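# Uncap marker, place cap and marker on pads

## Task

Take the cap off the marker. Set the cap on the yellow pad and the marker on the blue pad so that each part's center sits well within its pad and at least half of each part's length lies over that pad. Both parts must end up resting on their own, not held in place by the robot. Finally, open the grippers and move the arms away.

## Robot and tools

Robot: two arms, left_arm and right_arm, each with a parallel two-finger gripper. Their bases sit in the scene frame at left_arm (+0.035, +0.278, 0) m and right_arm (+0.044, -0.364, 0) m, both turned only slightly about z. Scene frame: origin on the table top midway between the arms, +z up, +x out over the table, left_arm on the +y side. The arm names do not correspond to the left or right side of any image.

Gripper frame: the fingers extend along the gripper's +z axis and close along its y axis. The reported end_effector_position is the point between the finger pads, roughly 1 cm short of the fingertips. Maximum opening is 0.094 m.

Reading results: the state line gives, for each arm, the gripper position (metres) and orientation (quat_wxyz) in the scene frame. Printed positions can be a little off, more so at long reach. grip_measured is the actual finger opening on the same -1..+1 scale you command; the last Joint positions value gives it in metres. Readings can carry a constant error of about 1 mm per gripper. "Hand target" shows where the controller is currently steering each gripper. "pose unreachable" means the clearance check changed or blocked the command for the named arm; HELD marks control steps where a row was partly or wholly not sent. FAULT lines mean an arm stopped. MOTOR HOT appears at 75 °C; at 90 °C that arm halts for 10 s, and at 100 °C it goes limp and drops. Joint torques include offsets and noise, so treat them as rough.

execute_actions(actions, pictures): actions is a list holding one item or nothing. An empty list only reports state. A motion item is {"rows": [...], "steps": n} with n from 1 to 15 control steps of 1/30 s each (default 15). Every row has 14 numbers, all within [-1, 1], covering both arms even if one stays still: left_arm dx, dy, dz, rx, ry, rz, opening, then right_arm in that same order. Row i is used on step i; the final row repeats if rows run short. dx..rz are offsets, not a pose: each is measured in that gripper's own axes from the gripper pose shown in the most recent result (before any result in the scene, or for a second call within one reply, from where the robot currently is). Every row counts from that same starting pose, not from the row before it. Scale: 1.0 equals 0.6 m for translation or 180 degrees for rotation; rx, ry, rz form a single rotation vector. Opening is absolute: +1 fully open, -1 closed. A wait item is {"steps": n} with n up to 300, counted from the previous result, so your reply time is included. pictures=false skips images.

move(target, speed): target is one 14-number row in the same layout and frame as above, with offsets measured from the same reference pose. Each gripper travels in a straight line toward its target; both arms finish together, taking 0.5 to 10 s (cut off at 10 s if longer). speed is the path's top speed in m/s, 0.002 to 0.5, default 0.25; rotation is capped at twice that value in rad/s. Gripper openings are applied at the start. The path ignores obstacles and the other arm. The result adds a "move:" line with the ending (done, off_target, moving, held, fault) and any limits (paced = pose clipped; held = some steps blocked, after which the arm may jump faster than speed), plus each gripper's remaining distance to target.

wait(seconds): 0 to 10 s, sends nothing new. zoom_image(camera, region): enlarges a region [x0, y0, x1, y1] in pixels (top-left origin, at most 504x504) of one camera's latest image. Cameras, all 504x504: cam_head_left, cam_head_right, cam_high, cam_low, cam_left_wrist, cam_right_wrist. read_manual(section) returns only licence text. finished_scene(scene) ends the current scene irreversibly and reports success; pass the current scene's number.

Control behaviour: each step, the commanded pose is limited to within 70 mm and 16 degrees of the measured pose, and damped inverse kinematics favours position over orientation. Large moves may need several calls; after an action an arm only continues to its last clipped pose. Arms tend to settle a centimetre or more low, and repeated zero offsets can let them droop further, because zeros pull back toward the reference pose rather than pausing. To hold an arm steady, send the correction to its desired pose in a reply's first call and zeros in later calls, aiming higher if it still sags. Always send each gripper the opening it should keep.

Gripping: to hold something, command an opening below grip_measured; about 0.03 below gives a firm grip, less gives a lighter one. Pad force tops out around 50 to 62 N and is weaker on parts under about 2 mm thick.

Timing: the simulation keeps running while you think and write, so short replies help.

Avoid: collisions or pressing between the arms, fast or deep pushes into objects (force grows with speed and with how far the target lies beyond contact), dropping parts, and anything leaving the table, which fails the task. Objects may occasionally be nudged by outside disturbances. Before finishing, make sure both parts rest unsupported, then open and withdraw the grippers.

Each tool is called after "Request:" as a command line: name --argument value for each argument, lists and objects as JSON in quotes; but a table of rows of numbers goes row by row, as --pt "numbers of a row", without its own name.

## Session

Request:
execute_actions --actions '[]'

Scene clock: 0.00 s of 4700.00 s.
left_arm: end_effector_position=(+0.6348, +0.1642, +0.2111) grip_measured=+1.000 end_effector_quat_wxyz=(+0.195, +0.193, +0.677, +0.682) | right_arm: end_effector_position=(+0.1916, -0.0054, +0.1903) grip_measured=+1.000 end_effector_quat_wxyz=(-0.230, +0.148, +0.933, +0.232)
Joint positions: left_arm=[-0.5    2.644  2.237  0.507 -1.499  1.67   0.094] | right_arm=[ 1.027  1.787  1.637 -1.207 -0.636  1.287  0.094]
Joint velocities: left_arm=[-0.022  0.007  0.002  0.051  0.007  0.051  0.   ] | right_arm=[ 0.007 -0.007  0.002 -0.022  0.022  0.007  0.   ]
Joint torques (N m, as the arm reports them, + toward a larger angle): no reading
Hand target (left_arm): +0.635, +0.164, +0.210; +0.194, +0.195, +0.677, +0.682
Hand target (right_arm): +0.191, -0.004, +0.198; -0.227, +0.144, +0.932, +0.242

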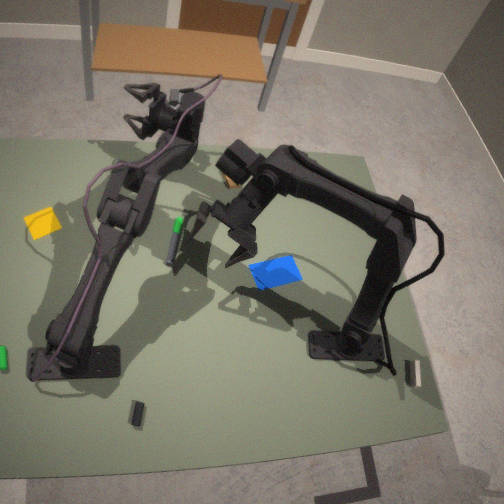

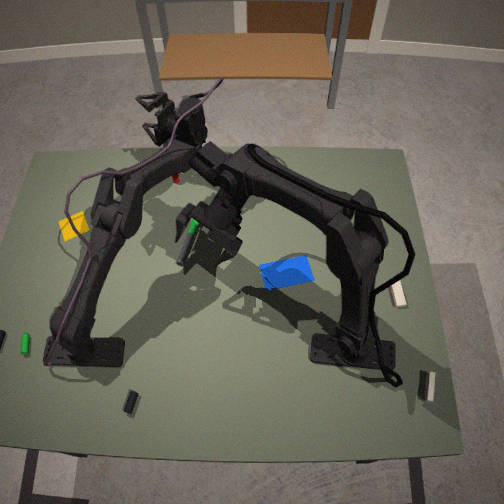

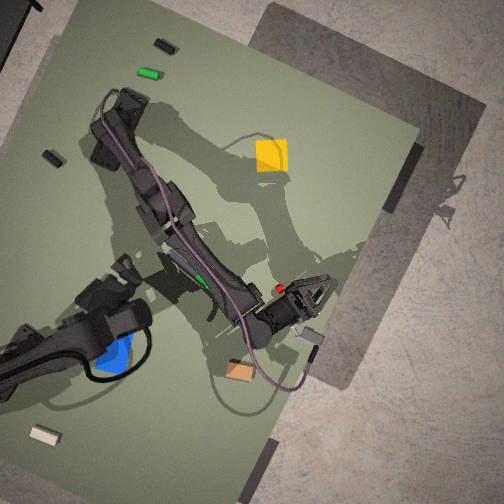

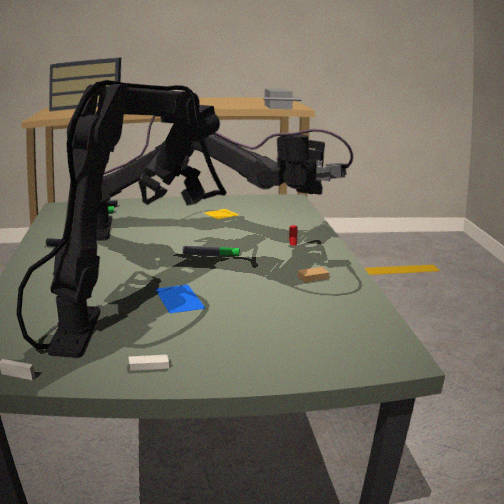

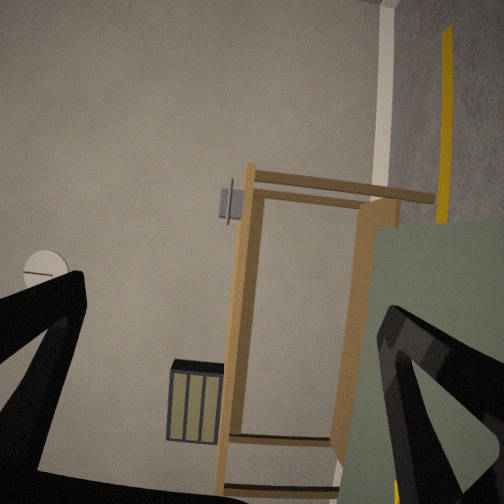

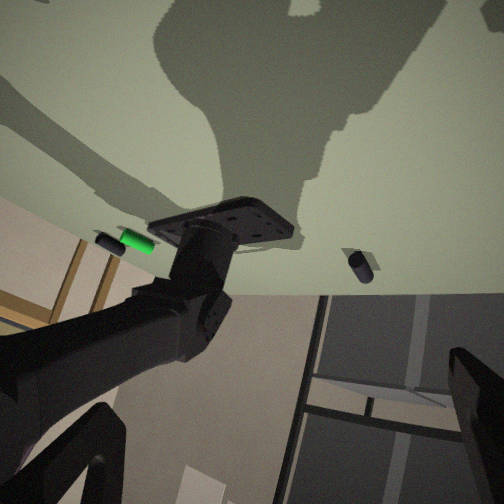

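Request:
zoom_image --camera "cam_head_left" --region '[100, 160, 300, 320]'

Request:
zoom_image --camera "cam_low" --region '[150, 200, 350, 320]'

Region (100, 160, 300, 320) of cam_head_left's 504x504 image, scaled by 2.520, with more detail than that image has; it fills the top 403 rows of this view, and the rest is white.

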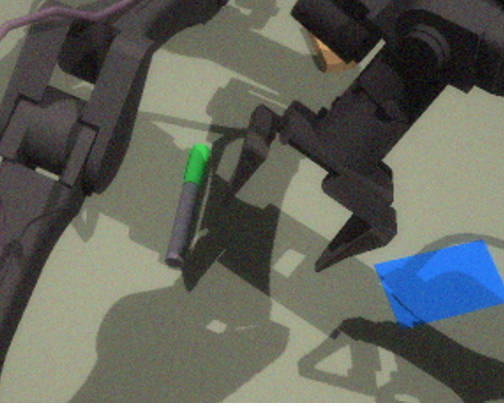

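Region (150, 200, 350, 320) of cam_low's 504x504 image, scaled by 2.520, with more detail than that image has; it fills the top 302 rows of this view, and the rest is white.

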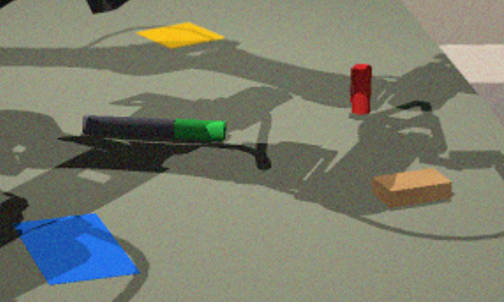

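Request:
move --target '[0,0,0,0,0,0,1, -0.119,0.1005,0.1193,0.1515,-0.150,-0.0967,1]'

Scene clock: 48.97 s of 4700.00 s.
left_arm: end_effector_position=(+0.6348, +0.1642, +0.2111) grip_measured=+1.000 end_effector_quat_wxyz=(+0.195, +0.193, +0.677, +0.682) | right_arm: end_effector_position=(+0.2200, +0.0387, +0.1500) grip_measured=+1.000 end_effector_quat_wxyz=(-0.135, +0.088, +0.977, +0.139)
Joint positions: left_arm=[-0.5    2.644  2.237  0.507 -1.499  1.67   0.094] | right_arm=[ 1.135  2.105  2.018 -1.352 -0.369  1.214  0.094]
Joint velocities: left_arm=[ 0.002 -0.002 -0.002  0.007 -0.022  0.037  0.   ] | right_arm=[-0.012  0.007 -0.007 -0.037  0.022 -0.007  0.   ]
Joint torques (N m, as the arm reports them, + toward a larger angle): left_arm=[ -0.07 -18.5    8.37   1.31   0.04  -0.01] | right_arm=[ -0.29 -10.56   6.13   0.38  -0.23   0.02]
Hand target (left_arm): +0.635, +0.164, +0.211; +0.195, +0.193, +0.677, +0.682
Hand target (right_arm): +0.219, +0.036, +0.154; -0.136, +0.090, +0.977, +0.141
Off the commanded pose (left_arm): 0.000 m, 0 deg.
Off the commanded pose (right_arm): 0.052 m, 25 deg; orientation clipped at the last step of the last action.
After step 90, 44.17 s passed at rest.
move: held (right_arm); limits=paced,held; held on 29 of 54 steps (right_arm), including the last (right_arm)
pose unreachable (right arm): on one or more control steps of this call this arm could not follow its commanded pose, so it was not sent that pose on those steps. On the call's last step it was still not sent that pose. It may still have moved: this result reports where it is.
cause: the commanded pose would bring a part of the arm too close to another arm (this arm's wrist (the part past joint 4) and the other arm's forearm (the part past joint 3)).

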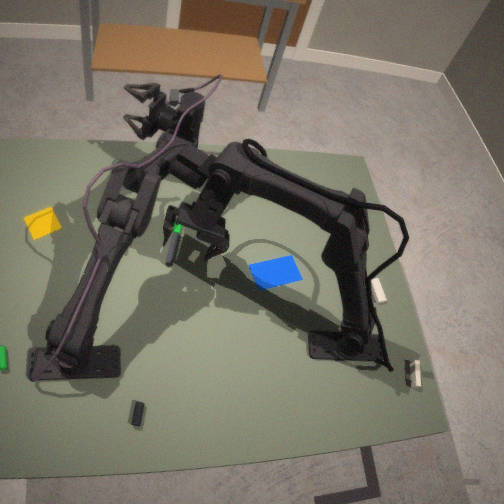

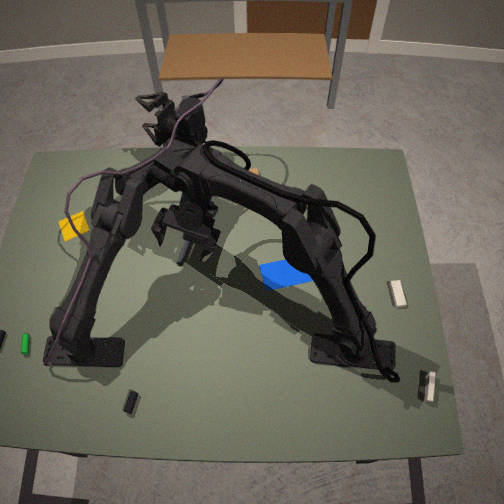

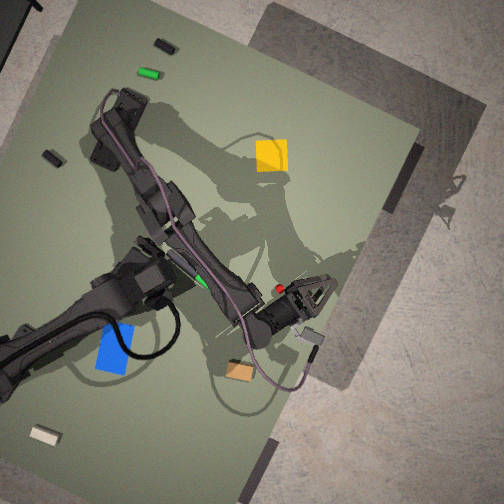

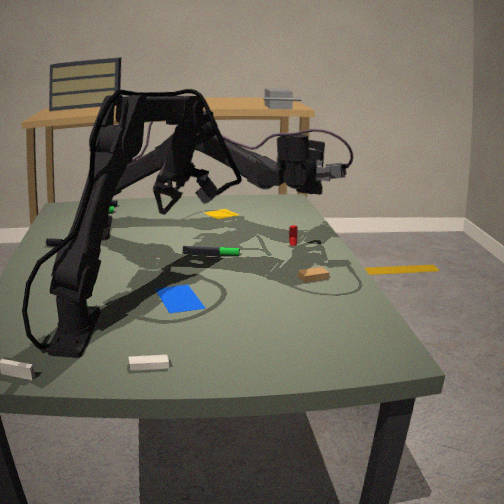

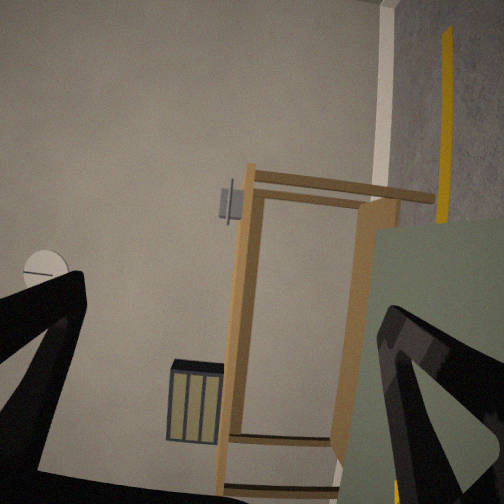

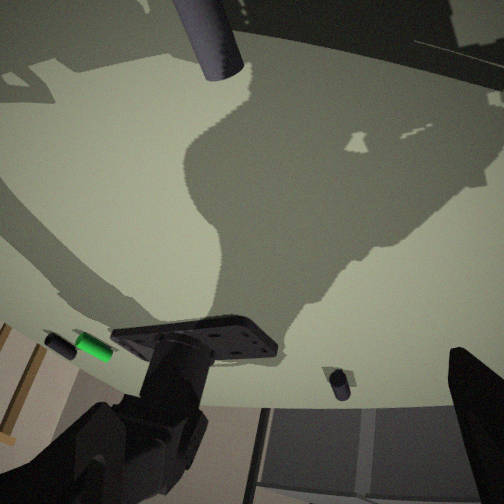

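Request:
move --target '[0.5057,-0.0163,-0.1463,0.4886,0.1397,-0.1383,1, 0,0,0,0,0,0,1]'

Scene clock: 69.83 s of 4700.00 s.
left_arm: end_effector_position=(+0.4719, +0.2144, +0.2027) grip_measured=+1.000 end_effector_quat_wxyz=(+0.221, +0.182, +0.685, +0.670) | right_arm: end_effector_position=(+0.2154, +0.0356, +0.1497) grip_measured=+1.000 end_effector_quat_wxyz=(-0.142, +0.086, +0.977, +0.131)
Joint positions: left_arm=[-0.578  1.971  1.141  0.569 -1.554  1.25   0.094] | right_arm=[ 1.139  2.105  2.018 -1.373 -0.374  1.21   0.094]
Joint velocities: left_arm=[-0.012  0.007 -0.007  0.022  0.066  0.022  0.   ] | right_arm=[ 0.002  0.012 -0.017 -0.051  0.037  0.037  0.   ]
Joint torques (N m, as the arm reports them, + toward a larger angle): left_arm=[ -0.04 -11.28   8.28   1.31  -0.11   0.01] | right_arm=[-0.22 -9.49  6.72  0.62 -0.14  0.05]
Hand target (left_arm): +0.474, +0.213, +0.202; +0.221, +0.184, +0.685, +0.670
Hand target (right_arm): +0.220, +0.039, +0.150; -0.135, +0.088, +0.977, +0.139
Off the commanded pose (left_arm): 0.146 m, 94 deg; position and orientation clipped at the last step of the last action.
Off the commanded pose (right_arm): 0.006 m, 1 deg.
After step 90, 14.23 s passed at rest.
move: held (left_arm); limits=paced,held; held on 77 of 109 steps (right_arm, left_arm), including the last (left_arm)
pose unreachable (left arm): on one or more control steps of this call this arm could not follow its commanded pose, so it was not sent that pose on those steps. On the call's last step it was still not sent that pose. It may still have moved: this result reports where it is.
cause: the commanded pose would bring a part of the arm too close to another arm (this arm's forearm (the part past joint 3) and the other arm's wrist (the part past joint 4)).
pose unreachable (right arm): on one or more control steps of this call this arm could not follow its commanded pose, so it was not sent that pose on those steps. It may still have moved: this result reports where it is.
cause: the commanded pose would bring a part of the arm too close to another arm (this arm's wrist (the part past joint 4) and the other arm's forearm (the part past joint 3)).

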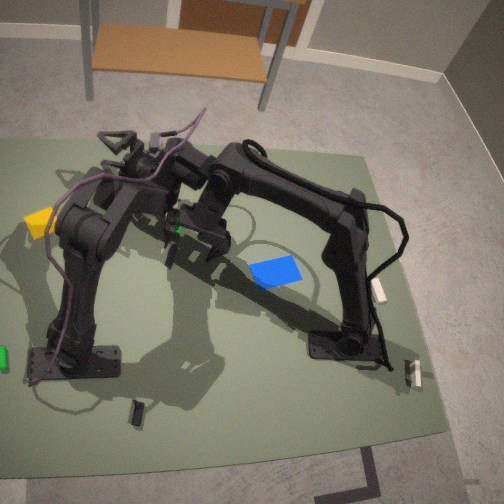

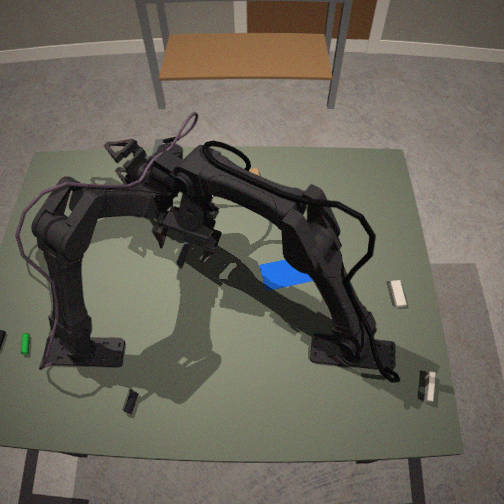

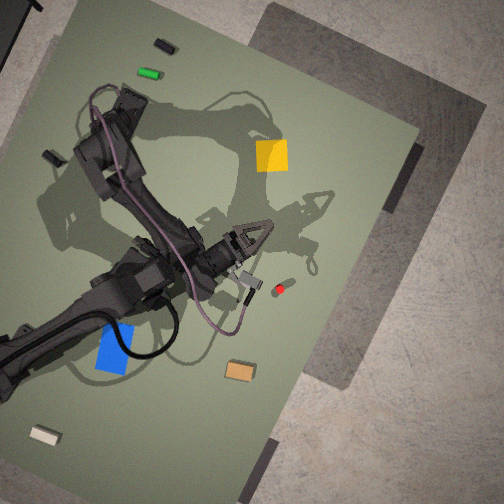

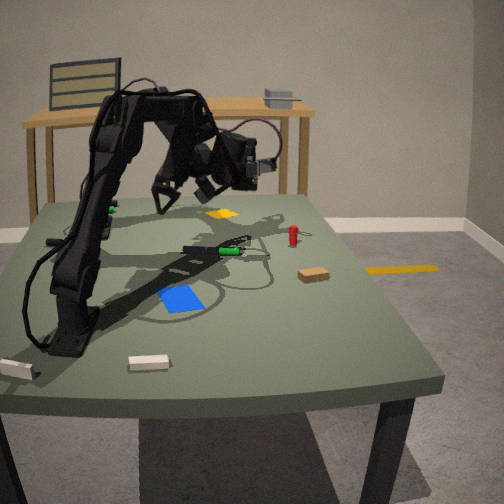

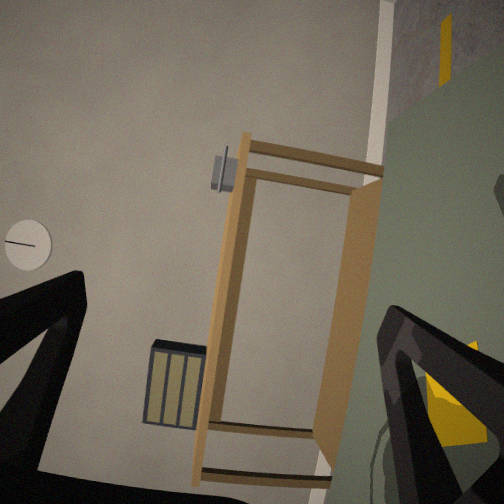

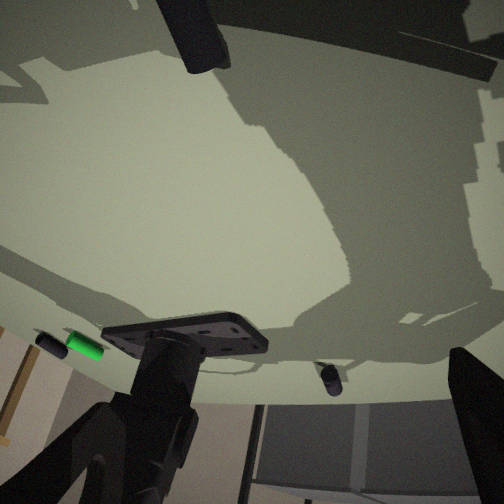

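Request:
move --target '[0.258,0.015,-0.037,0.478,0.158,-0.130,1, 0,-0.3,-0.083,0,0,0,1]'

Scene clock: 92.37 s of 4700.00 s.
left_arm: end_effector_position=(+0.3281, +0.2775, +0.1997) grip_measured=+1.000 end_effector_quat_wxyz=(+0.025, -0.011, +1.000, -0.001) | right_arm: end_effector_position=(+0.1939, -0.1445, +0.1483) grip_measured=+1.000 end_effector_quat_wxyz=(-0.139, +0.087, +0.978, +0.130)
Joint positions: left_arm=[-0.02   1.637  1.661 -1.545  0.    -0.026  0.094] | right_arm=[ 0.841  1.52   1.286 -1.344 -0.382  0.891  0.094]
Joint velocities: left_arm=[ 0.012 -0.012 -0.012 -0.051 -0.007  0.007  0.   ] | right_arm=[-0.007  0.012 -0.022  0.022 -0.007  0.022  0.   ]
Joint torques (N m, as the arm reports them, + toward a larger angle): left_arm=[ 0.31 -7.4   9.21  0.12  0.07  0.07] | right_arm=[-0.53 -6.49  5.67  0.01 -0.29 -0.09]
Hand target (left_arm): +0.328, +0.277, +0.203; +0.021, -0.009, +1.000, -0.005
Hand target (right_arm): +0.190, -0.148, +0.151; -0.142, +0.086, +0.977, +0.133
Off the commanded pose (left_arm): 0.005 m, 3 deg.
Off the commanded pose (right_arm): 0.008 m, 0 deg.
joint sent to its limit (left arm) — the command would take joint 4 (wrist pitch) past its lower limit, so that joint was sent only as far as its limit.
After step 90, 12.80 s passed at rest.
move: off_target (left_arm); limits=paced

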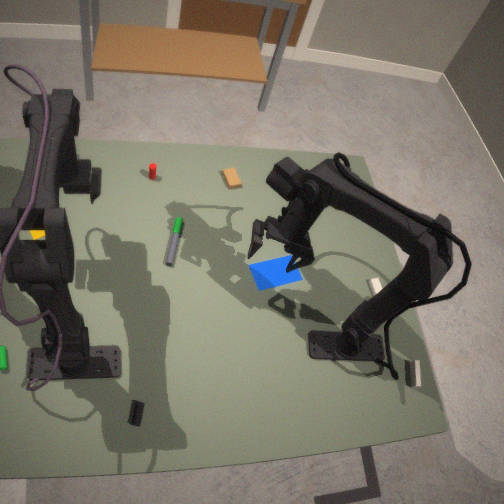

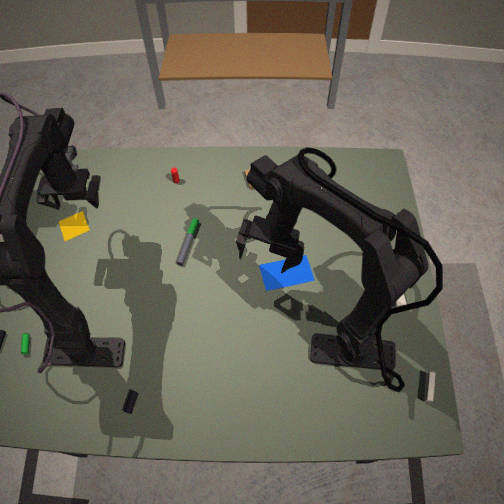

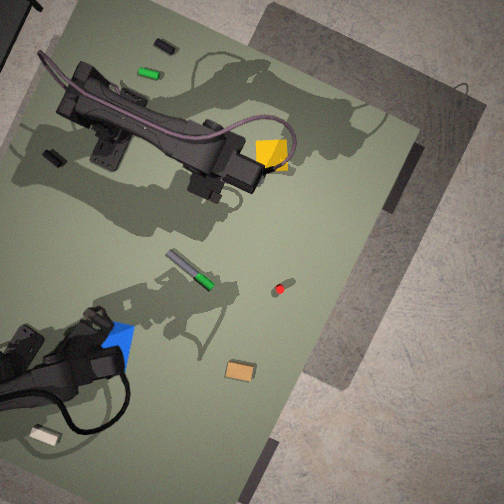

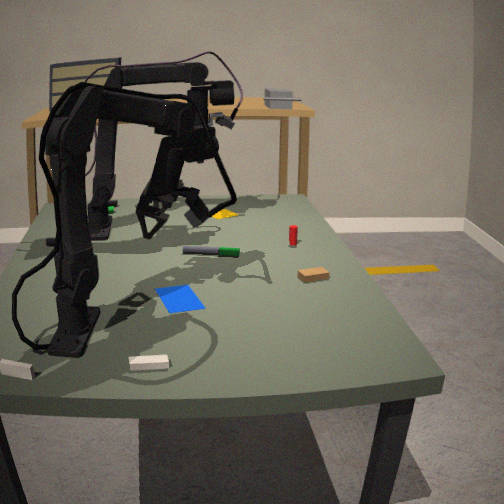

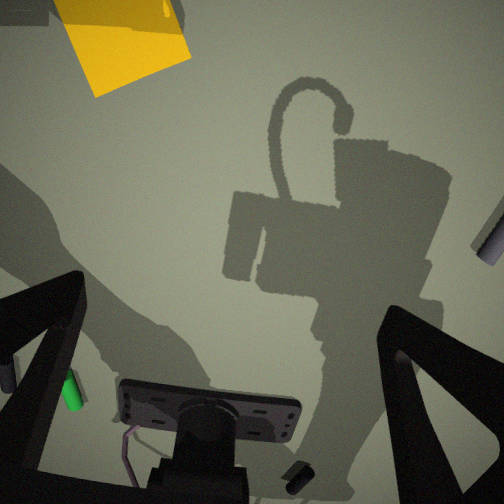

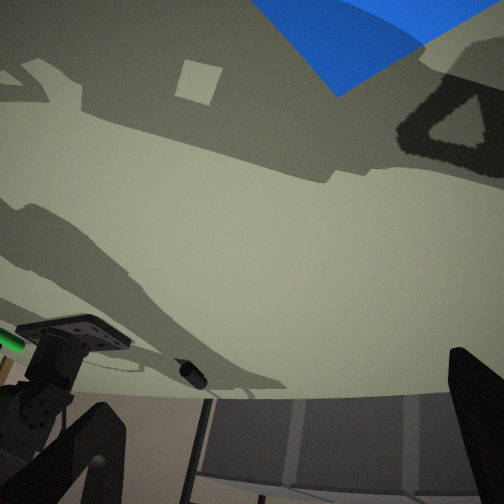

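Request:
move --target '[-0.037,-0.322,0.167,0,0,0,1, 0,0,0,0,0,0,1]'

Scene clock: 112.47 s of 4700.00 s.
left_arm: end_effector_position=(+0.3466, +0.0894, +0.0934) grip_measured=+1.000 end_effector_quat_wxyz=(+0.003, -0.005, +1.000, +0.003) | right_arm: end_effector_position=(+0.1939, -0.1445, +0.1483) grip_measured=+1.000 end_effector_quat_wxyz=(-0.139, +0.087, +0.978, +0.130)
Joint positions: left_arm=[-0.567  1.93   1.595 -1.234 -0.009 -0.562  0.094] | right_arm=[ 0.841  1.52   1.286 -1.344 -0.382  0.891  0.094]
Joint velocities: left_arm=[ 0.002 -0.007  0.007  0.081 -0.022  0.022  0.   ] | right_arm=[ 0.007  0.007  0.007  0.022 -0.022 -0.037  0.   ]
Joint torques (N m, as the arm reports them, + toward a larger angle): left_arm=[  0.07 -11.01   9.64   0.36  -0.11  -0.06] | right_arm=[ 0.04 -4.82  6.56  0.16 -0.19  0.  ]
Hand target (left_arm): +0.357, +0.087, +0.098; +0.020, -0.011, +1.000, +0.000
Hand target (right_arm): +0.194, -0.144, +0.148; -0.139, +0.087, +0.978, +0.130
Off the commanded pose (left_arm): 0.016 m, 3 deg.
Off the commanded pose (right_arm): 0.000 m, 0 deg.
After step 90, 15.63 s passed at rest.
move: off_target (left_arm)

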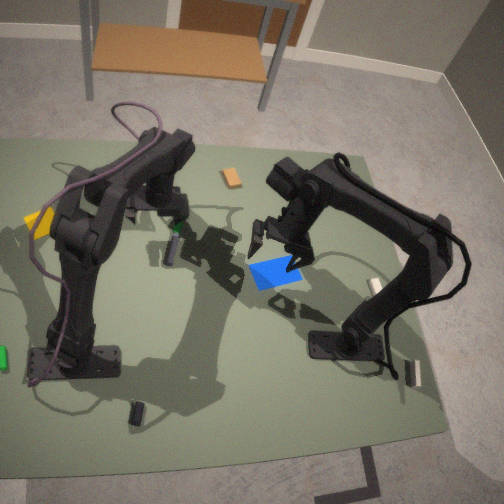

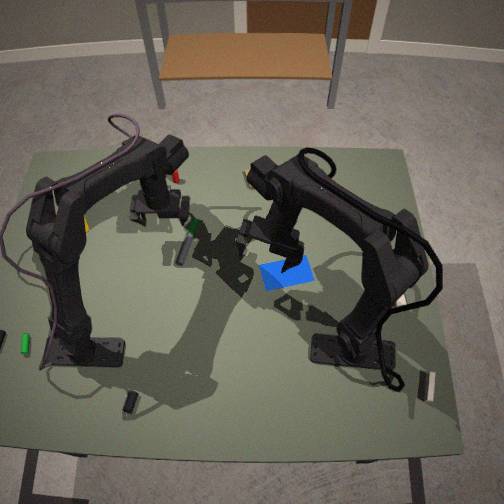

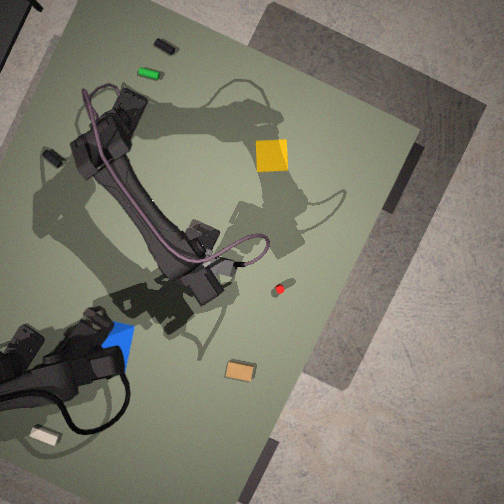

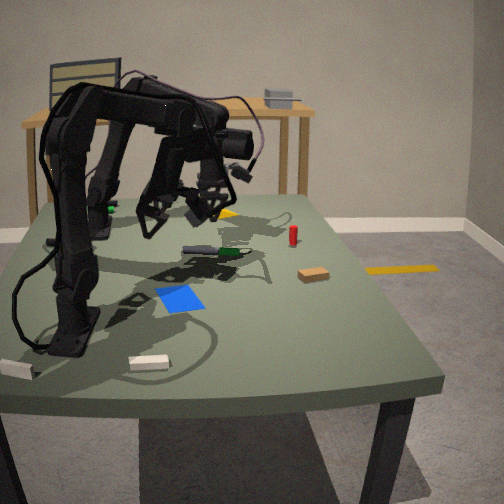

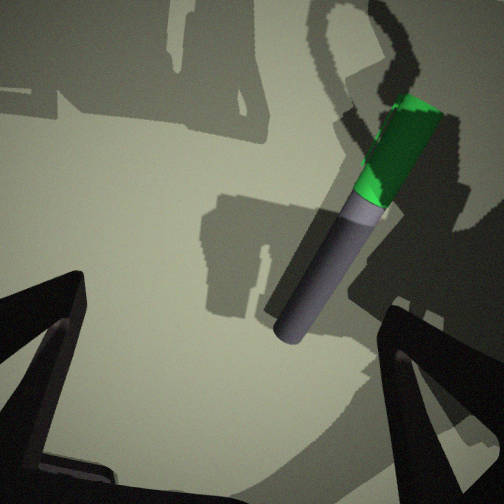

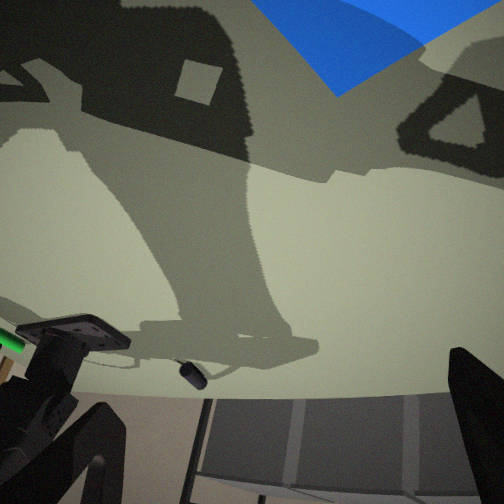

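Request:
move --target '[-0.033,-0.075,0.05,0,0,0.083,1, 0,0,0,0,0,0,1]'

Scene clock: 137.40 s of 4700.00 s.
left_arm: end_effector_position=(+0.3605, +0.0519, +0.0626) grip_measured=+1.000 end_effector_quat_wxyz=(-0.006, +0.118, +0.993, +0.009) | right_arm: end_effector_position=(+0.1939, -0.1445, +0.1483) grip_measured=+1.000 end_effector_quat_wxyz=(-0.139, +0.087, +0.978, +0.130)
Joint positions: left_arm=[-0.63   2.092  1.707 -1.204 -0.01  -0.377  0.094] | right_arm=[ 0.841  1.52   1.286 -1.344 -0.382  0.891  0.094]
Joint velocities: left_arm=[ 0.007 -0.022 -0.022 -0.007  0.022  0.051  0.   ] | right_arm=[-0.022  0.007  0.002  0.095 -0.051  0.007  0.   ]
Joint torques (N m, as the arm reports them, + toward a larger angle): left_arm=[ -0.42 -11.73   9.62   0.27  -0.01   0.05] | right_arm=[ 0.09 -4.81  6.57  0.16 -0.2   0.  ]
Hand target (left_arm): +0.367, +0.045, +0.063; +0.003, +0.125, +0.992, +0.004
Hand target (right_arm): +0.194, -0.144, +0.148; -0.139, +0.087, +0.978, +0.130
Off the commanded pose (left_arm): 0.010 m, 1 deg.
Off the commanded pose (right_arm): 0.000 m, 0 deg.
After step 90, 20.90 s passed at rest.
move: done

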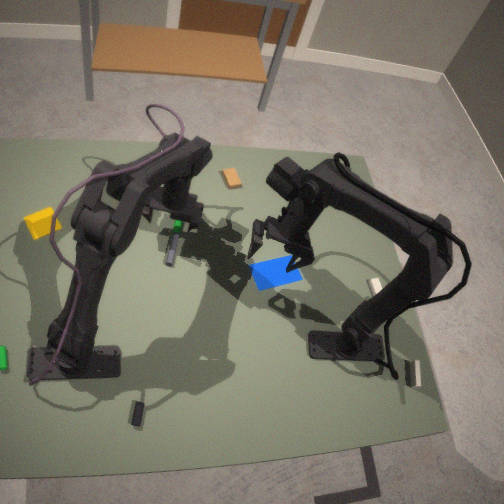

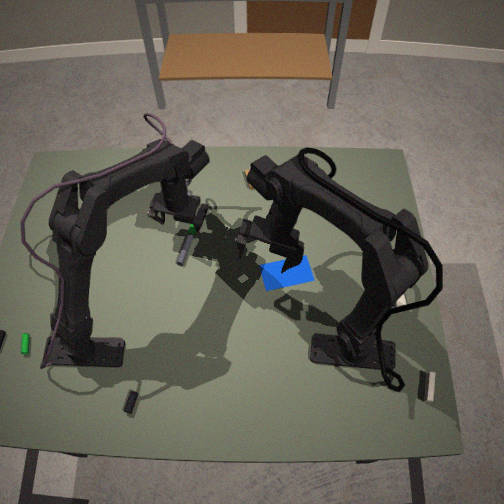

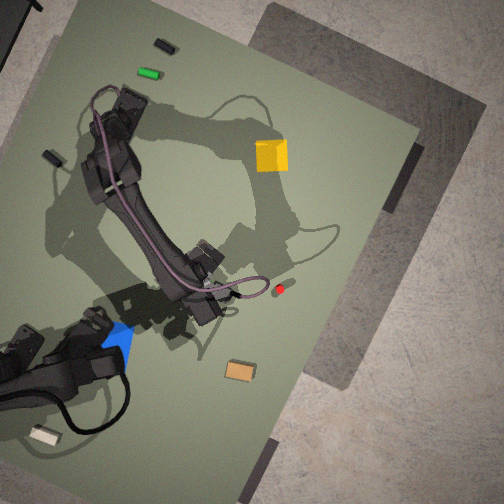

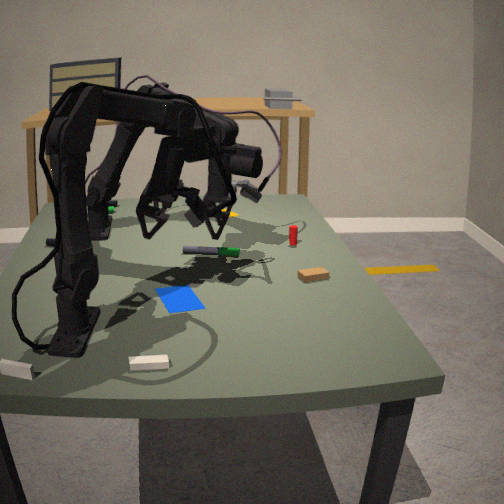

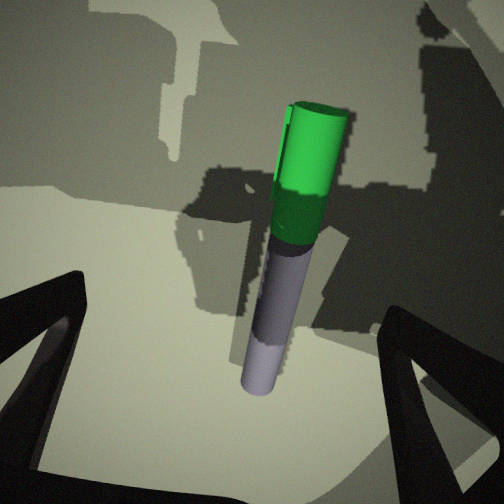

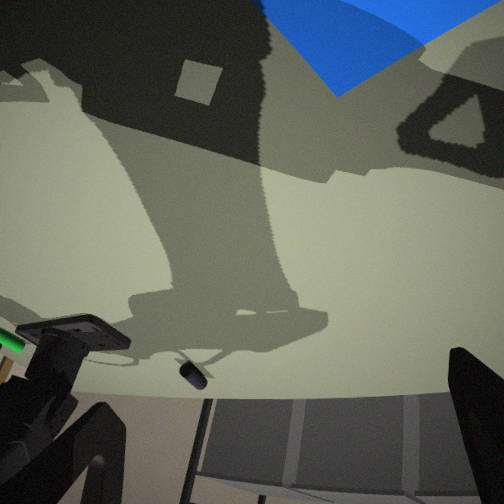

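Request:
move --target '[0.1337,0.3415,-0.229,0,0,-0.083,1, 0,0,0,0,0,0,1]'

Request:
move --target '[0,0,0,0,0,0,1, -0.2058,0.3147,0.099,0.0595,-0.107,0.098,1]'

Scene clock: 198.00 s of 4700.00 s.
left_arm: end_effector_position=(+0.3357, +0.2644, +0.1986) grip_measured=+1.000 end_effector_quat_wxyz=(+0.024, -0.016, +1.000, +0.005) | right_arm: end_effector_position=(+0.1939, -0.1445, +0.1483) grip_measured=+1.000 end_effector_quat_wxyz=(-0.139, +0.087, +0.978, +0.130)
Joint positions: left_arm=[-0.072  1.669  1.691 -1.546 -0.013 -0.087  0.094] | right_arm=[ 0.841  1.52   1.286 -1.344 -0.382  0.891  0.094]
Joint velocities: left_arm=[-0.002 -0.007 -0.027 -0.051 -0.095 -0.022  0.   ] | right_arm=[-0.022 -0.012 -0.002  0.007  0.022 -0.022  0.   ]
Joint torques (N m, as the arm reports them, + toward a larger angle): left_arm=[-0.13 -9.27  9.    0.13 -0.03  0.07] | right_arm=[ 0.09 -4.76  6.59  0.17 -0.2   0.  ]
Hand target (left_arm): +0.333, +0.265, +0.206; +0.029, -0.011, +1.000, +0.006
Hand target (right_arm): +0.194, -0.144, +0.148; -0.139, +0.087, +0.978, +0.130
Off the commanded pose (left_arm): 0.007 m, 3 deg.
Off the commanded pose (right_arm): 0.000 m, 0 deg.
joint sent to its limit (left arm) — the command would take joint 4 (wrist pitch) past its lower limit, so that joint was sent only as far as its limit.
After step 90, 56.00 s passed at rest.
move: off_target (left_arm)

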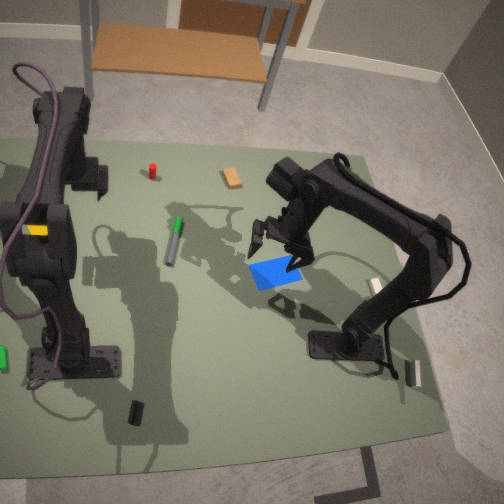

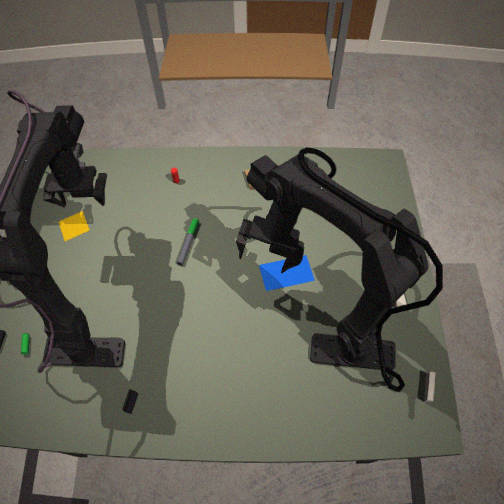

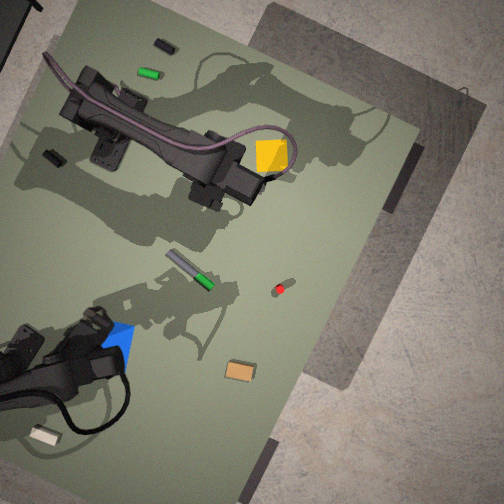

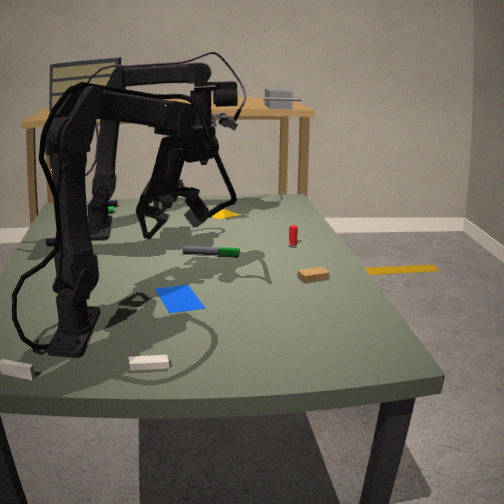

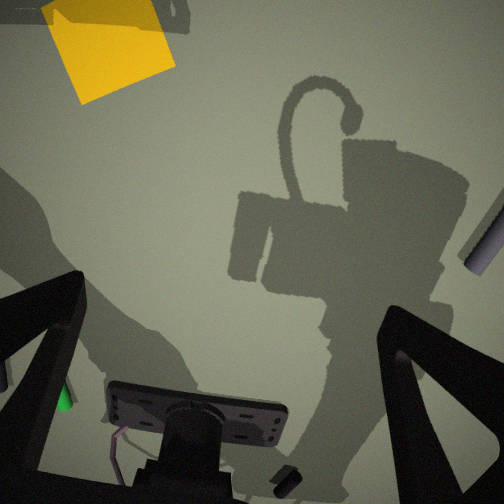

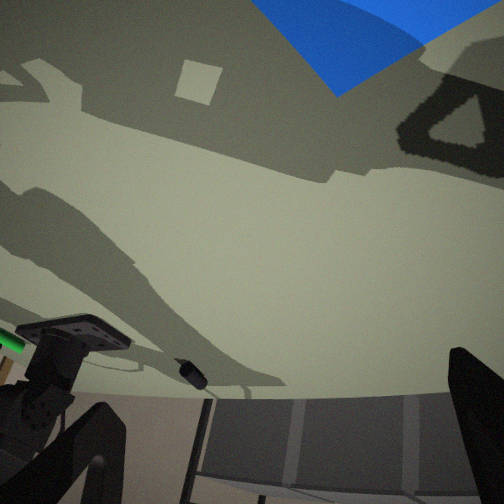

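Scene clock: 199.73 s of 4700.00 s.
left_arm: end_effector_position=(+0.3357, +0.2644, +0.1986) grip_measured=+1.000 end_effector_quat_wxyz=(+0.024, -0.016, +1.000, +0.005) | right_arm: end_effector_position=(+0.3352, +0.0349, +0.0894) grip_measured=+1.000 end_effector_quat_wxyz=(+0.004, +0.239, +0.971, +0.028)
Joint positions: left_arm=[-0.072  1.669  1.691 -1.546 -0.013 -0.087  0.094] | right_arm=[ 1.059  2.546  2.59  -1.561 -0.014  1.417  0.094]
Joint velocities: left_arm=[ 0.017  0.017 -0.002  0.022  0.037 -0.051  0.   ] | right_arm=[ 0.012 -0.007 -0.002 -0.037  0.066  0.022  0.   ]
Joint torques (N m, as the arm reports them, + toward a larger angle): left_arm=[-0.07 -8.45  7.13  0.32 -0.02 -0.01] | right_arm=[  0.33 -12.99   8.91   0.07   0.14   0.08]
Hand target (left_arm): +0.336, +0.264, +0.199; +0.024, -0.016, +1.000, +0.005
Hand target (right_arm): +0.337, +0.035, +0.103; +0.016, +0.242, +0.970, +0.036
Off the commanded pose (left_arm): 0.000 m, 0 deg.
Off the commanded pose (right_arm): 0.011 m, 3 deg.
joint sent to its limit (right arm) — the command would take joint 4 (wrist pitch) past its lower limit, so that joint was sent only as far as its limit.
move: off_target (right_arm)

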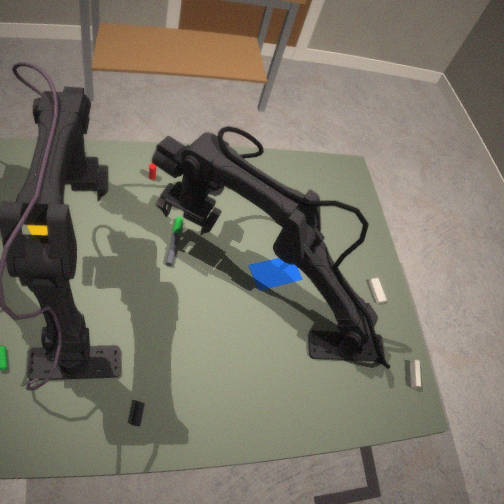

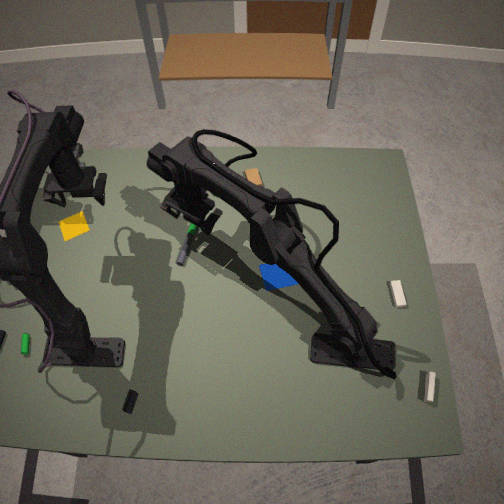

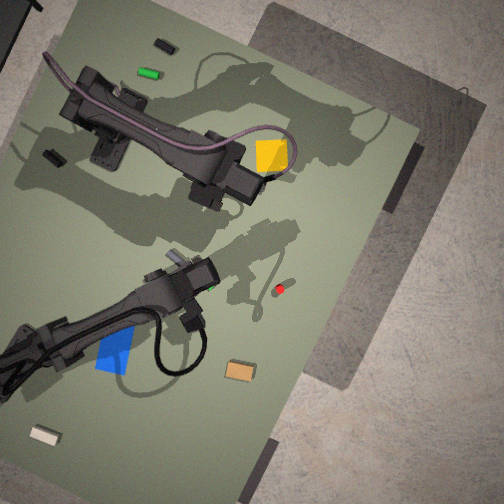

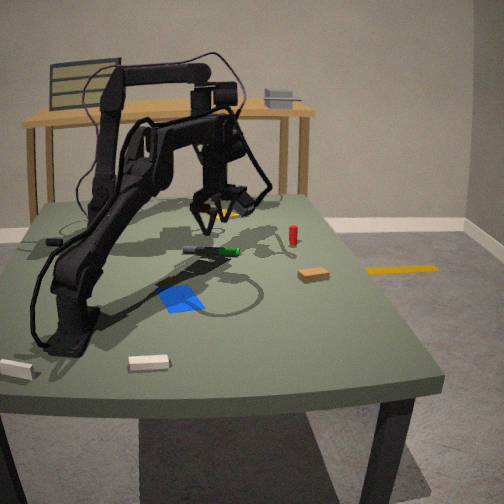

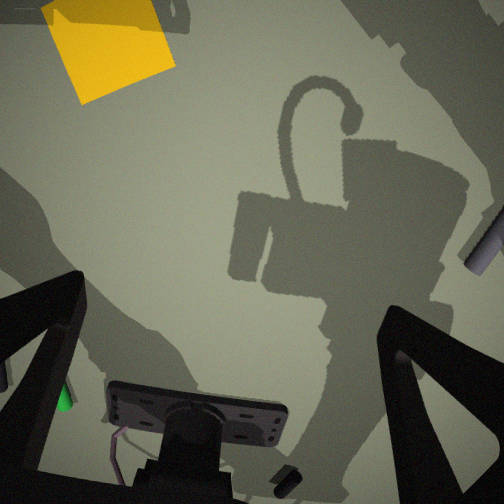

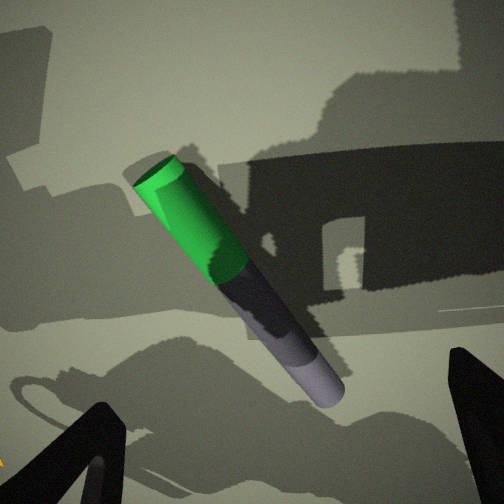

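Request:
move --target '[0,0,0,0,0,0,1, 0,0,0.07,0,0,-0.07,1]'

Scene clock: 227.60 s of 4700.00 s.
left_arm: end_effector_position=(+0.3357, +0.2644, +0.1986) grip_measured=+1.000 end_effector_quat_wxyz=(+0.024, -0.016, +1.000, +0.005) | right_arm: end_effector_position=(+0.3353, +0.0349, +0.0375) grip_measured=+1.000 end_effector_quat_wxyz=(+0.000, +0.136, +0.991, +0.015)
Joint positions: left_arm=[-0.072  1.669  1.691 -1.546 -0.013 -0.087  0.094] | right_arm=[ 1.059  2.528  2.347 -1.364 -0.014  1.206  0.094]
Joint velocities: left_arm=[-0.002  0.007  0.007 -0.051 -0.007 -0.037  0.   ] | right_arm=[ 0.012 -0.012  0.002  0.007 -0.007 -0.007  0.   ]
Joint torques (N m, as the arm reports them, + toward a larger angle): left_arm=[-0.06 -8.44  7.13  0.32 -0.02 -0.01] | right_arm=[  0.1  -13.88   5.72   0.33  -0.01  -0.07]
Hand target (left_arm): +0.336, +0.264, +0.199; +0.024, -0.016, +1.000, +0.005
Hand target (right_arm): +0.336, +0.037, +0.047; +0.006, +0.131, +0.991, +0.027
Off the commanded pose (left_arm): 0.000 m, 0 deg.
Off the commanded pose (right_arm): 0.010 m, 2 deg.
After step 90, 23.60 s passed at rest.
move: done

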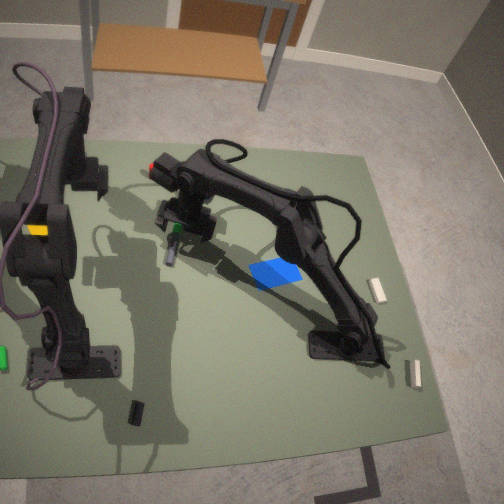

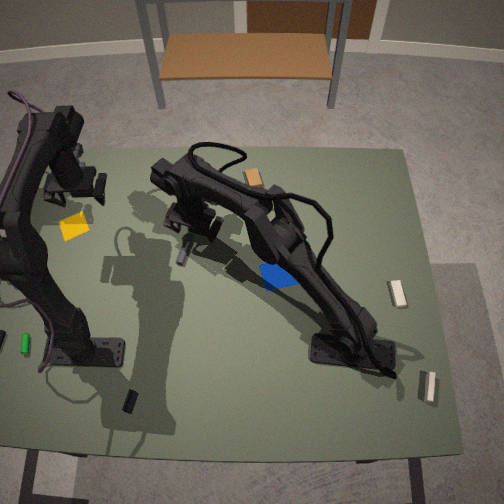

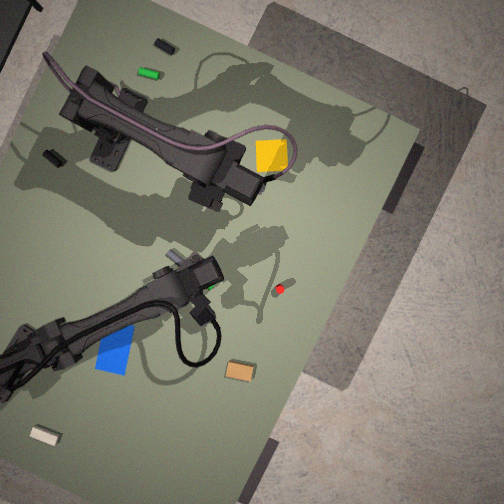

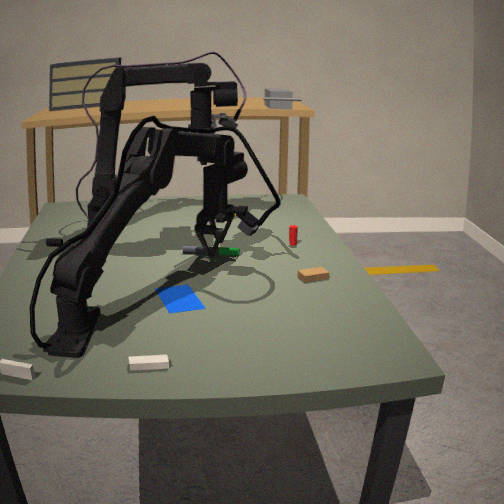

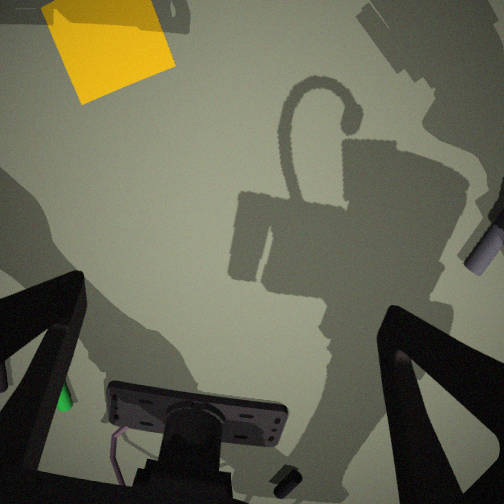

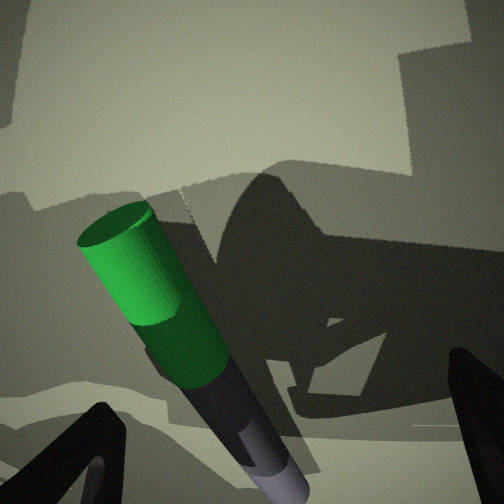

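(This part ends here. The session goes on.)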